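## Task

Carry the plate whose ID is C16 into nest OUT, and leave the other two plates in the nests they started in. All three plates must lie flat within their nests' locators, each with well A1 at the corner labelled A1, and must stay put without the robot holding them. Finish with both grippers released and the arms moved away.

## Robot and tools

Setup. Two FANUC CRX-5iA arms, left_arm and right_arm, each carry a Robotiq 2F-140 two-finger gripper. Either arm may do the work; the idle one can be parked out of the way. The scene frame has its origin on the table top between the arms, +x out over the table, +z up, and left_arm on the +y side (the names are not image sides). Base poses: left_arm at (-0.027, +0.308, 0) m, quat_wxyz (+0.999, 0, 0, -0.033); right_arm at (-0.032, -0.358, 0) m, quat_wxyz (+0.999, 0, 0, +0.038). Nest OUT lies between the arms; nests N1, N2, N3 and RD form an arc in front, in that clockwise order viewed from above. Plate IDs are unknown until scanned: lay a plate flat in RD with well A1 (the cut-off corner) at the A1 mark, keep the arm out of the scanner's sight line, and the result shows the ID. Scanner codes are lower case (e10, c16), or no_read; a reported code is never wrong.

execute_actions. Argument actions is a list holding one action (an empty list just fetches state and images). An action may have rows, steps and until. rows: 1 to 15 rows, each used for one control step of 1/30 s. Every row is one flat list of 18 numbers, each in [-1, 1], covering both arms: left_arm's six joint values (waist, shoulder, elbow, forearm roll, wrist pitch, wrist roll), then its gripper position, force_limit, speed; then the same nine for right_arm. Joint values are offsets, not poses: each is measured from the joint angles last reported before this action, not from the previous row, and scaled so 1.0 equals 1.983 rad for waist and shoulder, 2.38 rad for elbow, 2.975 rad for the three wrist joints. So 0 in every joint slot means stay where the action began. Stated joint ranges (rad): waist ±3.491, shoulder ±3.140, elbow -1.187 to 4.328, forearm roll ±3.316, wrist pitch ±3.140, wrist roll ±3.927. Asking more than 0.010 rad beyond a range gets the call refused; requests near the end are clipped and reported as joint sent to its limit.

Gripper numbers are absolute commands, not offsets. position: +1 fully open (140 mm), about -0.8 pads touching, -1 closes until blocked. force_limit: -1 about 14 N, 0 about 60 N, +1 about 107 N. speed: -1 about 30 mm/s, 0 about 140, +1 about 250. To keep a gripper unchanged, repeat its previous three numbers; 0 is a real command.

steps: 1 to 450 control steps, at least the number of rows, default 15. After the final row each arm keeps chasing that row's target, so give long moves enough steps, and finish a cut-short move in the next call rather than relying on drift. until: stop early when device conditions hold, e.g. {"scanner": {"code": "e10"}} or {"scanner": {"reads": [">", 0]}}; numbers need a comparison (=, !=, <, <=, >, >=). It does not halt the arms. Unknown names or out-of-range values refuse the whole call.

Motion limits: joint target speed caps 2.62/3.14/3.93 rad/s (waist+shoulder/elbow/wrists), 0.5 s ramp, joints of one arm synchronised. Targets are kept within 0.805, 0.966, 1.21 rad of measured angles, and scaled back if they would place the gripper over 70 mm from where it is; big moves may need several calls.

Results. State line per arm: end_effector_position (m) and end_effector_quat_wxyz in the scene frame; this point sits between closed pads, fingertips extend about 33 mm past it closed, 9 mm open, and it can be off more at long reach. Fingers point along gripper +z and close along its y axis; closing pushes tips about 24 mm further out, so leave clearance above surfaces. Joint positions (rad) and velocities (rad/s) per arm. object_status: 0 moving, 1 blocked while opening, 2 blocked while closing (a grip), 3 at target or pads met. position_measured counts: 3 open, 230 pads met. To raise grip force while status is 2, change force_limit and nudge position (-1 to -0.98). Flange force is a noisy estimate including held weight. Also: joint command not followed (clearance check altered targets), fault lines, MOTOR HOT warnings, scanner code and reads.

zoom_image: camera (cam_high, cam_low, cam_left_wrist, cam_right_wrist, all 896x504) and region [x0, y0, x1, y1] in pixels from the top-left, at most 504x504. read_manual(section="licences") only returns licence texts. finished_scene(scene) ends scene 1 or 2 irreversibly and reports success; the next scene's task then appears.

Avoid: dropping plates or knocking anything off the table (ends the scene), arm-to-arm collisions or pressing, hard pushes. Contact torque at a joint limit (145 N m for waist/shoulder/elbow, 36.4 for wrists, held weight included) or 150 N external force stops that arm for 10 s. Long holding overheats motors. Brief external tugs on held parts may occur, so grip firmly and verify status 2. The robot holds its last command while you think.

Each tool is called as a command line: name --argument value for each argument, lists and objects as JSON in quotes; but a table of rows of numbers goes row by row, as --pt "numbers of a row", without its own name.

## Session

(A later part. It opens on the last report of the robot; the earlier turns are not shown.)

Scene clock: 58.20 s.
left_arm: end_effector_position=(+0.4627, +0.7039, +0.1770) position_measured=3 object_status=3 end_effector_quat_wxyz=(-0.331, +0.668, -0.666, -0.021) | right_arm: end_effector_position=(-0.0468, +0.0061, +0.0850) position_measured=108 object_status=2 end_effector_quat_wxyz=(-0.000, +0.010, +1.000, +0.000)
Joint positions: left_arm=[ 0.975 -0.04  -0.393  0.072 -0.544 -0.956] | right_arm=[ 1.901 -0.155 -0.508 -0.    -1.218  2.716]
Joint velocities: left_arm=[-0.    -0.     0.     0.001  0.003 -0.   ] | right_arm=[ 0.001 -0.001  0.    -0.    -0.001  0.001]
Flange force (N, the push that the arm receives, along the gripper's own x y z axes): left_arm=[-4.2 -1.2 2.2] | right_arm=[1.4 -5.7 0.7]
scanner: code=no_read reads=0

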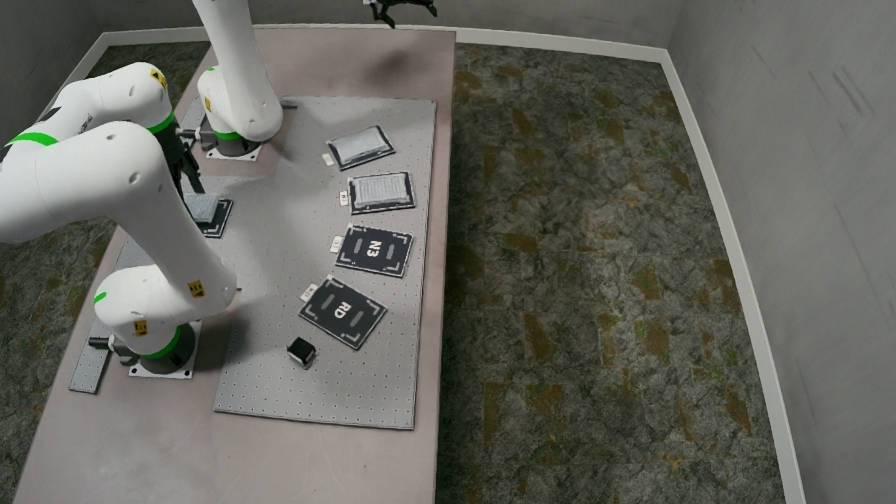

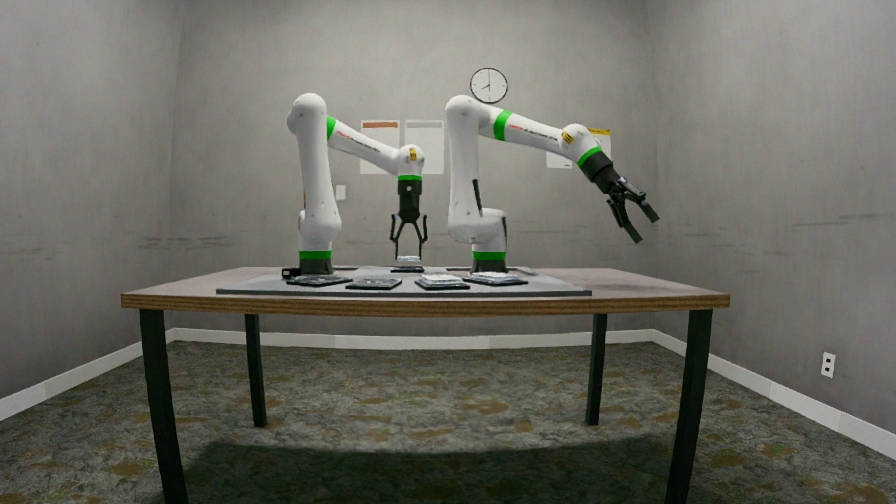

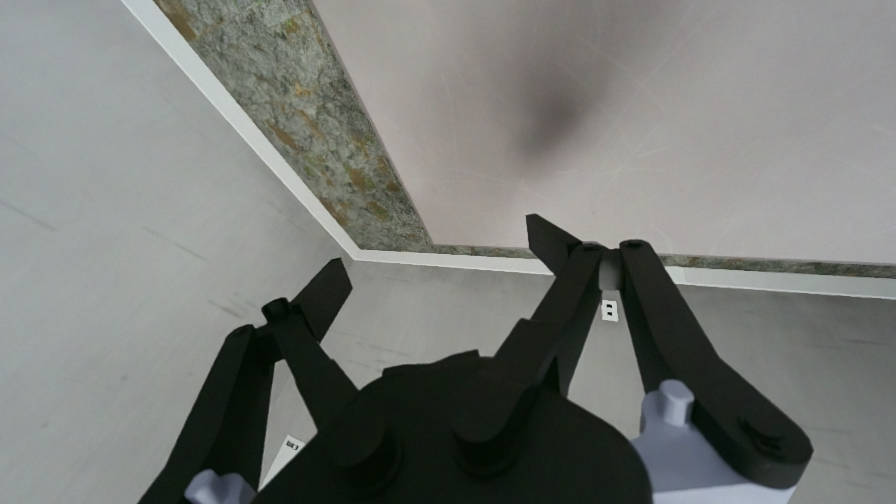

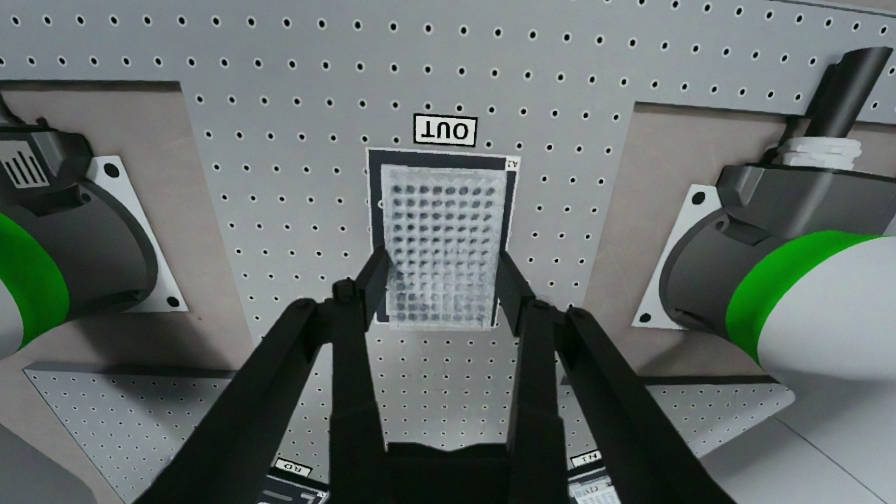

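execute_actions --actions '[{"rows":[[0,0,0,0,0,0,1,0,0,-0.0074,0.0049,-0.0144,0,0.0148,-0.0035,-1,-0.5,-0.6]],"steps":11}]'

zoom_image --camera "cam_right_wrist" --region '[340, 130, 560, 370]'

Scene clock: 63.00 s.
left_arm: end_effector_position=(+0.4627, +0.7039, +0.1770) position_measured=3 object_status=3 end_effector_quat_wxyz=(-0.331, +0.668, -0.666, -0.021) | right_arm: end_effector_position=(-0.0404, +0.0035, +0.0680) position_measured=108 object_status=2 end_effector_quat_wxyz=(-0.000, +0.023, +1.000, +0.000)
Joint positions: left_arm=[ 0.975 -0.04  -0.393  0.072 -0.544 -0.956] | right_arm=[ 1.886 -0.145 -0.542 -0.    -1.174  2.706]
Joint velocities: left_arm=[-0.    -0.001  0.001 -0.    -0.    -0.   ] | right_arm=[-0.001 -0.001 -0.001 -0.     0.001 -0.002]
Flange force (N, the push that the arm receives, along the gripper's own x y z axes): left_arm=[-3.7 3.9 1.3] | right_arm=[2.0 -6.2 0.8]
scanner: code=no_read reads=0

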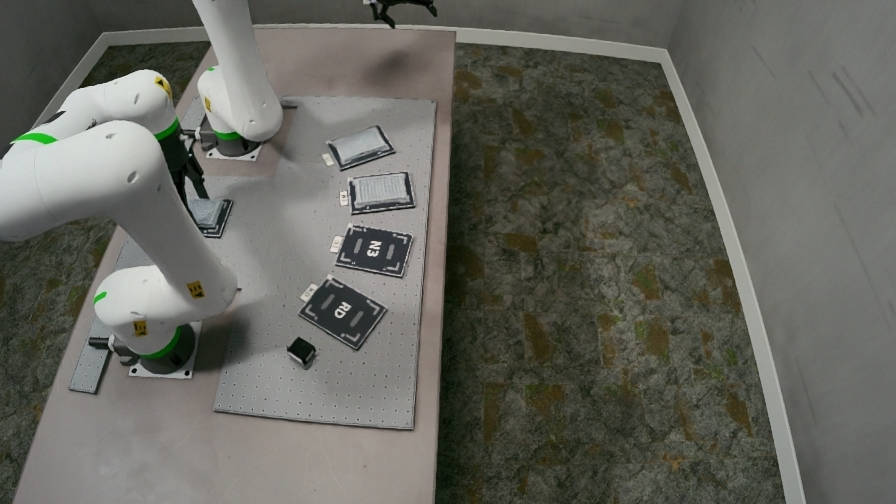

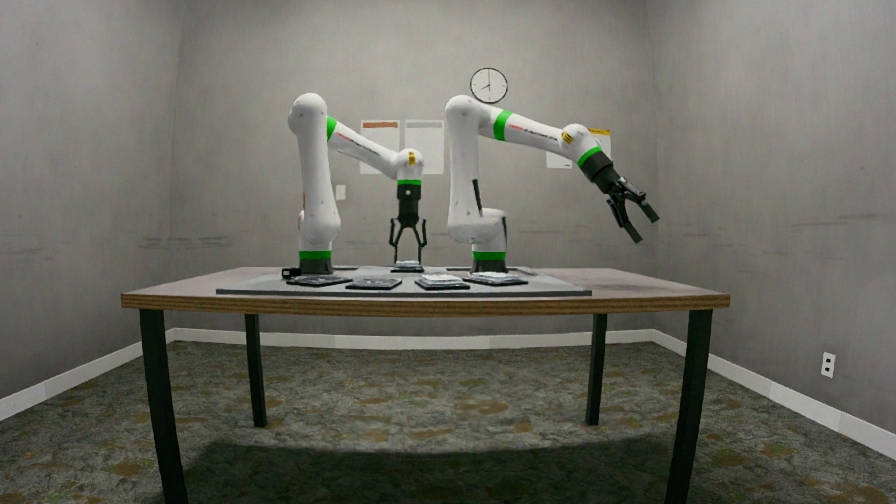

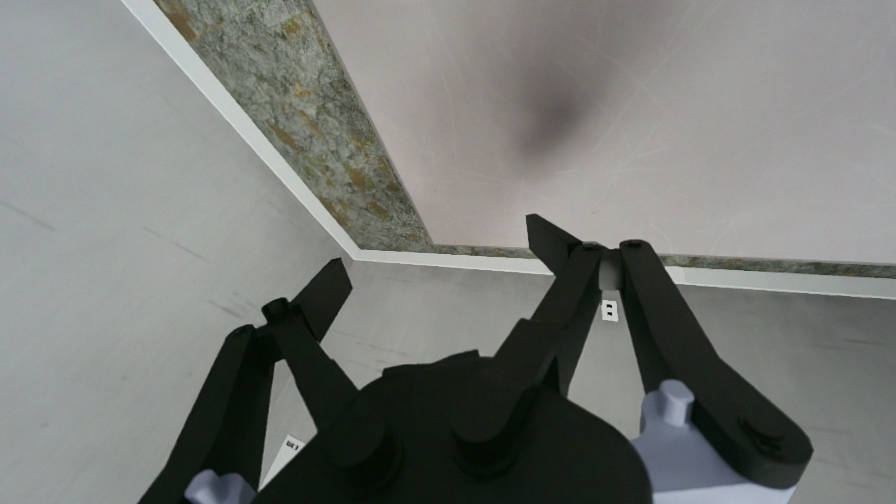

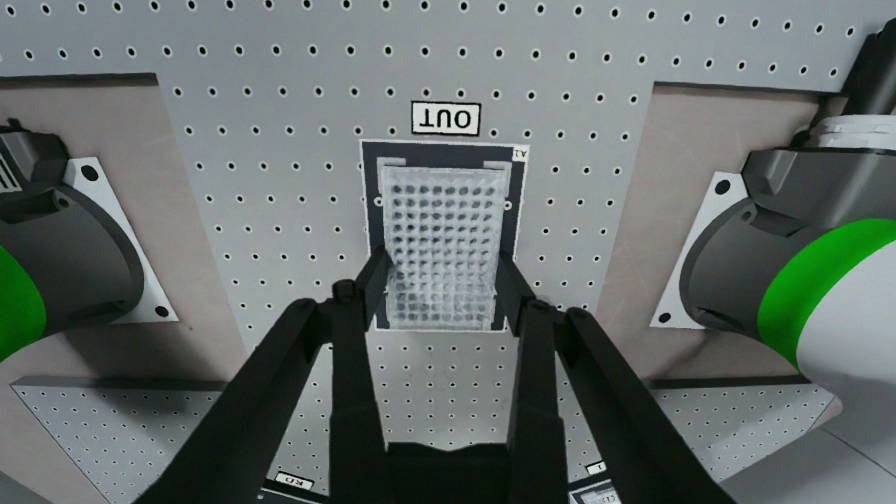

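Region (340, 130, 560, 370) of cam_right_wrist's 896x504 image, scaled by 2.100, with more detail than that image has; it fills the left 462 columns of this view, and the rest is white.

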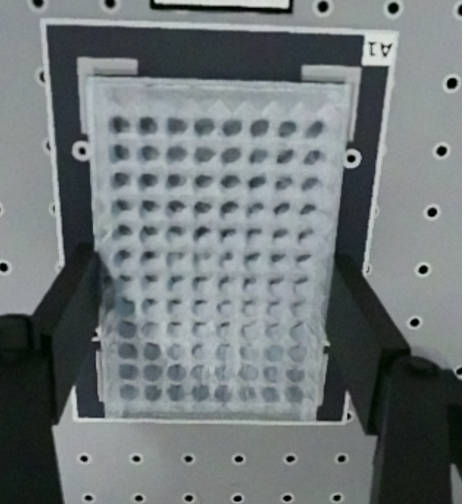

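execute_actions --actions '[{"rows":[[0,0,0,0,0,0,1,0,0,0,0.0039,-0.0046,0,0.0063,-0.001,-1,-0.5,-0.6]],"steps":9}]'

zoom_image --camera "cam_right_wrist" --region '[340, 130, 560, 370]'

Scene clock: 67.70 s.
left_arm: end_effector_position=(+0.4627, +0.7039, +0.1770) position_measured=3 object_status=3 end_effector_quat_wxyz=(-0.331, +0.668, -0.666, -0.021) | right_arm: end_effector_position=(-0.0404, +0.0035, +0.0610) position_measured=108 object_status=2 end_effector_quat_wxyz=(-0.000, +0.024, +1.000, +0.000)
Joint positions: left_arm=[ 0.975 -0.04  -0.393  0.072 -0.544 -0.956] | right_arm=[ 1.886 -0.137 -0.553 -0.    -1.155  2.703]
Joint velocities: left_arm=[ 0.    -0.    -0.    -0.001  0.001 -0.001] | right_arm=[-0.     0.    -0.001  0.001 -0.001 -0.001]
Flange force (N, the push that the arm receives, along the gripper's own x y z axes): left_arm=[-4.3 1.8 2.9] | right_arm=[1.0 -5.4 -0.3]
scanner: code=no_read reads=0

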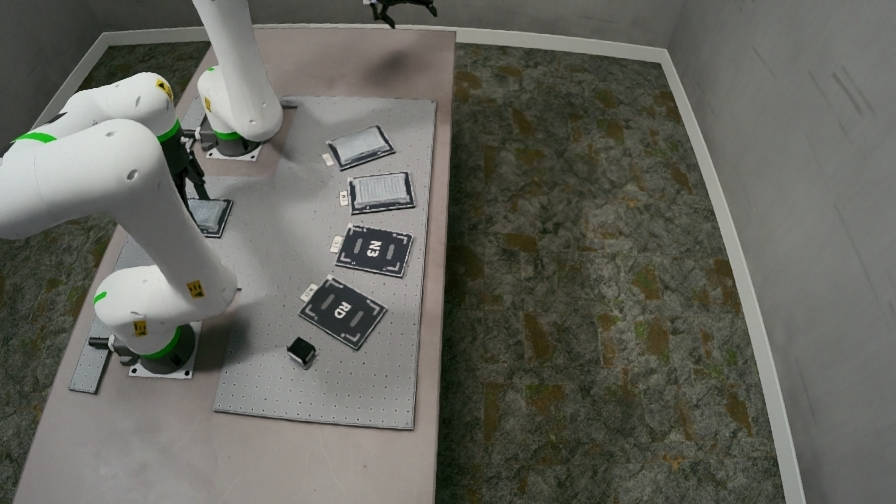

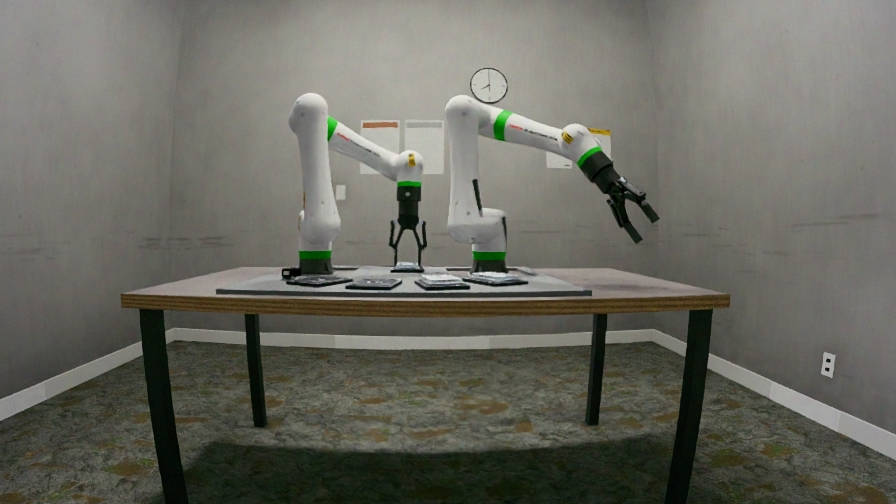

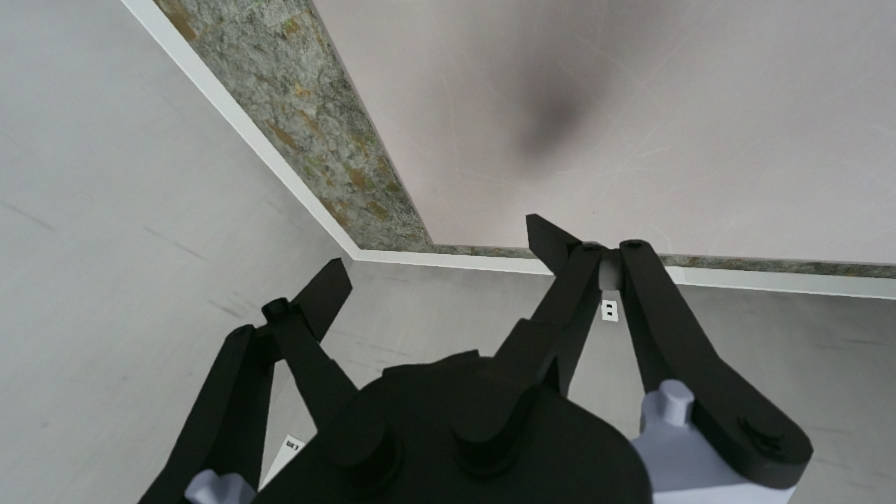

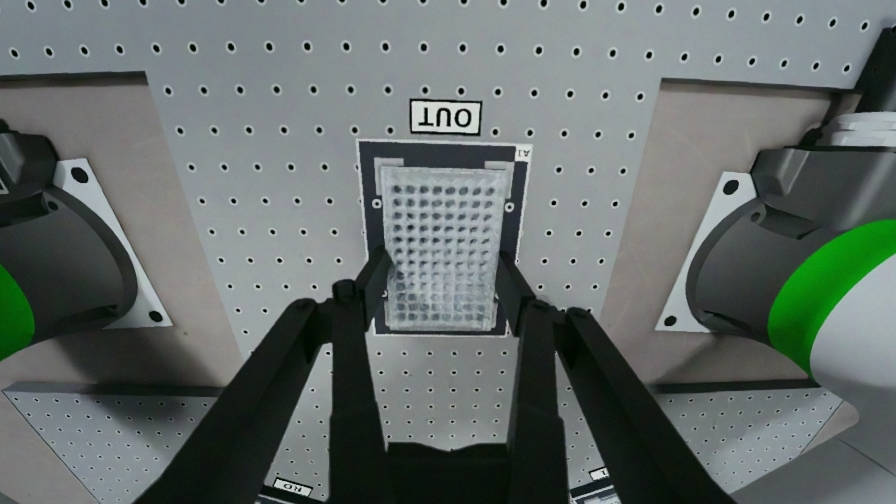

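Region (340, 130, 560, 370) of cam_right_wrist's 896x504 image, scaled by 2.100, with more detail than that image has; it fills the left 462 columns of this view, and the rest is white.

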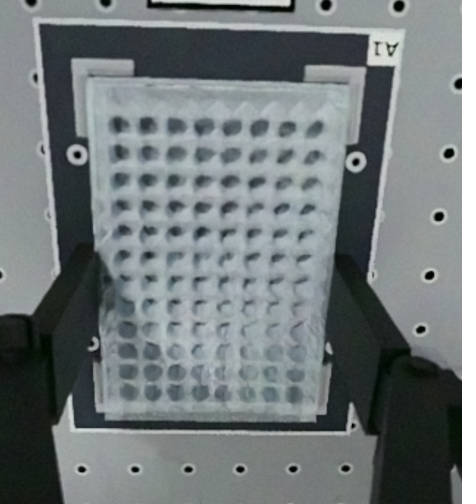

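Inside the locators; lower 1.5 mm, release, rise.

execute_actions --actions '[{"rows":[[0,0,0,0,0,0,1,0,0,0,0.0009,-0.001,0,0.0014,0,-1,-0.5,-0.6],[0,0,0,0,0,0,1,0,0,0,0.0009,-0.001,0,0.0014,0,-1,-0.5,-0.6],[0,0,0,0,0,0,1,0,0,0,0.0009,-0.001,0,0.0014,0,-1,-0.5,-0.6],[0,0,0,0,0,0,1,0,0,0,0.0009,-0.001,0,0.0014,0,-1,-0.5,-0.6],[0,0,0,0,0,0,1,0,0,0,0.0009,-0.001,0,0.0014,0,-1,-0.5,-0.6],[0,0,0,0,0,0,1,0,0,0,0.0009,-0.001,0,0.0014,0,-1,-0.5,-0.6],[0,0,0,0,0,0,1,0,0,0,0.0009,-0.001,0,0.0014,0,0.5,-0.5,0],[0,0,0,0,0,0,1,0,0,0,0.0009,-0.001,0,0.0014,0,0.5,-0.5,0],[0,0,0,0,0,0,1,0,0,0,0.0009,-0.001,0,0.0014,0,0.5,-0.5,0],[0,0,0,0,0,0,1,0,0,0,0.0009,-0.001,0,0.0014,0,0.5,-0.5,0],[0,0,0,0,0,0,1,0,0,0,0.0009,-0.001,0,0.0014,0,0.5,-0.5,0],[0,0,0,0,0,0,1,0,0,0,-0.036,0.065,0,-0.076,0,0.5,-0.5,0]],"steps":31}]'

zoom_image --camera "cam_right_wrist" --region '[370, 120, 520, 310]'

zoom_image --camera "cam_low" --region '[370, 240, 450, 290]'

Scene clock: 75.13 s.
left_arm: end_effector_position=(+0.4627, +0.7039, +0.1770) position_measured=3 object_status=3 end_effector_quat_wxyz=(-0.331, +0.668, -0.666, -0.021) | right_arm: end_effector_position=(-0.0405, +0.0036, +0.1486) position_measured=66 object_status=3 end_effector_quat_wxyz=(-0.000, +0.024, +1.000, +0.000)
Joint positions: left_arm=[ 0.975 -0.04  -0.393  0.072 -0.544 -0.956] | right_arm=[ 1.886 -0.209 -0.398 -0.    -1.381  2.703]
Joint velocities: left_arm=[-0.     0.001 -0.001  0.001  0.     0.   ] | right_arm=[ 0.001  0.001  0.    -0.    -0.     0.001]
Flange force (N, the push that the arm receives, along the gripper's own x y z axes): left_arm=[-4.4 -0.7 -0.5] | right_arm=[-0.1 -6.6 2.0]
scanner: code=no_read reads=0

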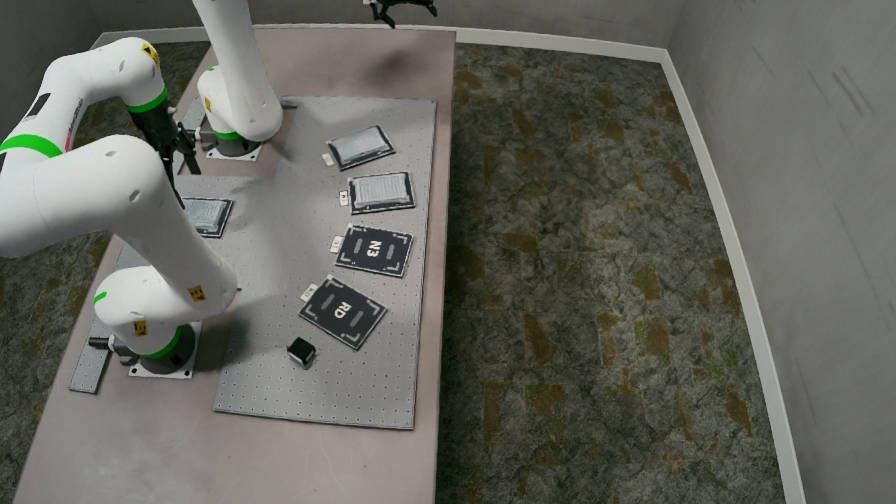

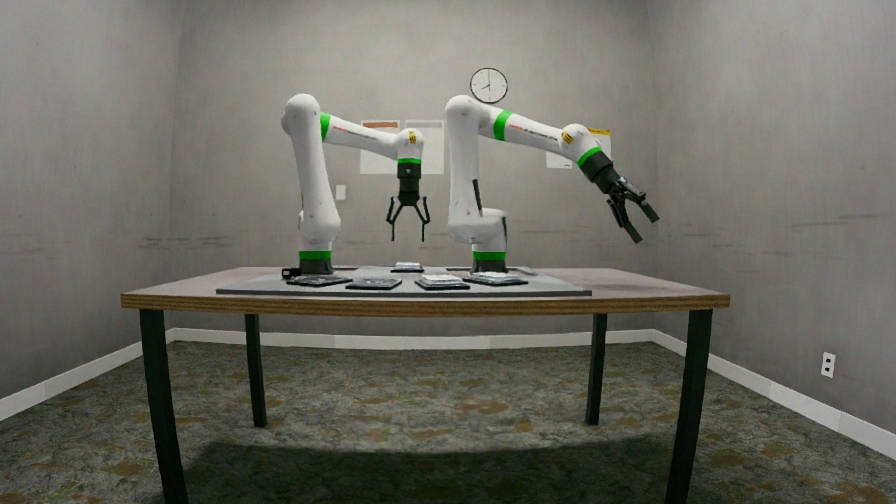

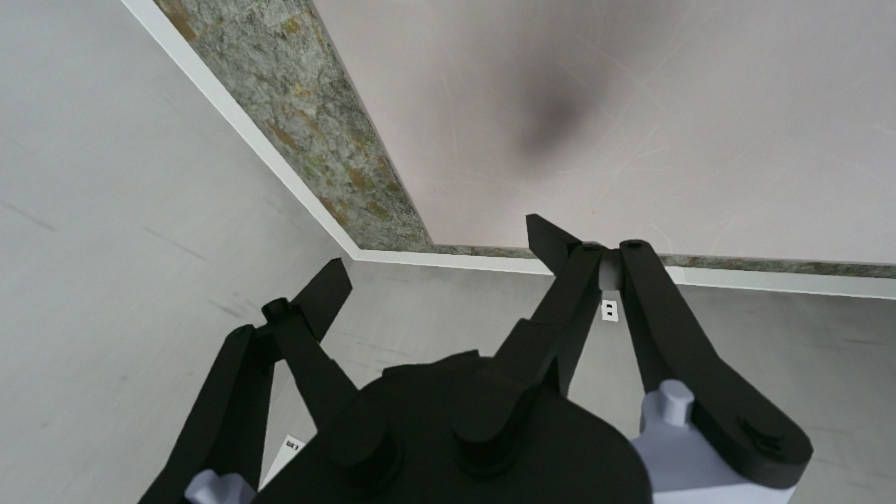

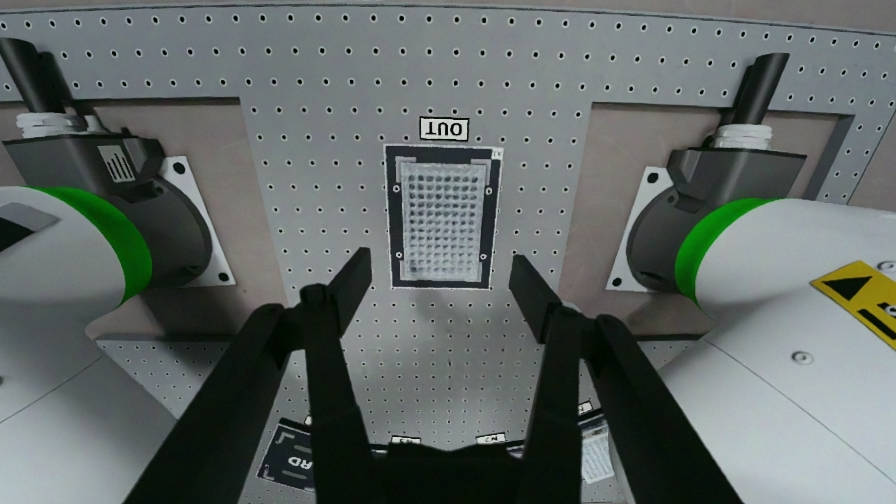

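Region (370, 120, 520, 310) of cam_right_wrist's 896x504 image, scaled by 2.653, with more detail than that image has; it fills the left 398 columns of this view, and the rest is white.

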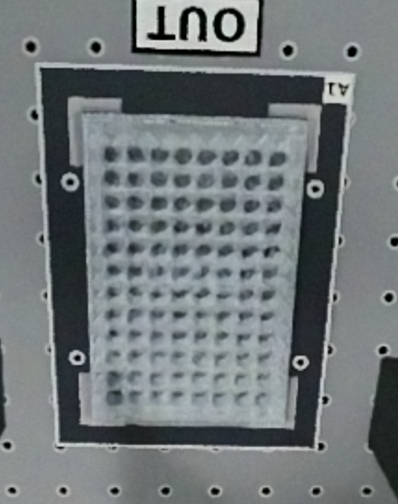

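Region (370, 240, 450, 290) of cam_low's 896x504 image, scaled by 6.300, with more detail than that image has; it fills the top 315 rows of this view, and the rest is white.

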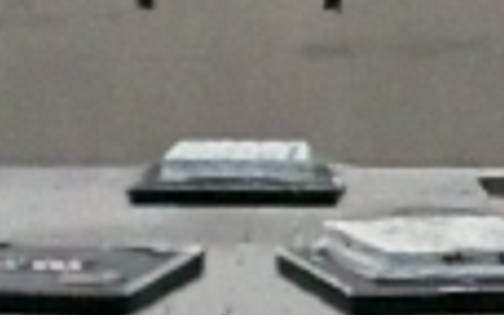

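zoom_image --camera "cam_right_wrist" --region '[385, 250, 495, 295]'

zoom_image --camera "cam_right_wrist" --region '[385, 142, 505, 190]'

zoom_image --camera "cam_high" --region '[170, 190, 250, 245]'

Region (385, 250, 495, 295) of cam_right_wrist's 896x504 image, scaled by 4.582, with more detail than that image has; it fills the top 206 rows of this view, and the rest is white.

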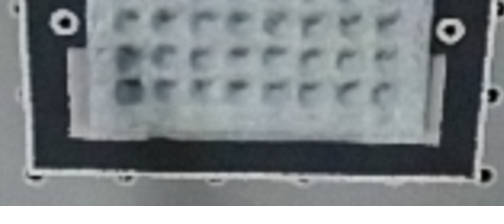

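Region (385, 142, 505, 190) of cam_right_wrist's 896x504 image, scaled by 4.200, with more detail than that image has; it fills the top 202 rows of this view, and the rest is white.

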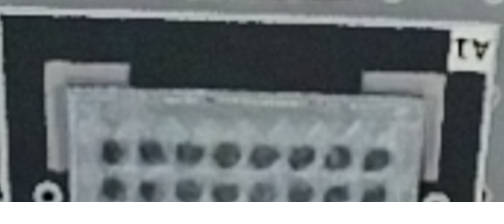

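Region (170, 190, 250, 245) of cam_high's 896x504 image, scaled by 6.300, with more detail than that image has; it fills the top 346 rows of this view, and the rest is white.

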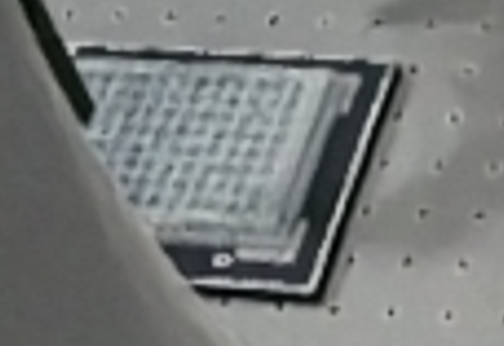

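finished_scene --scene 2

The scene is finished: the task was done.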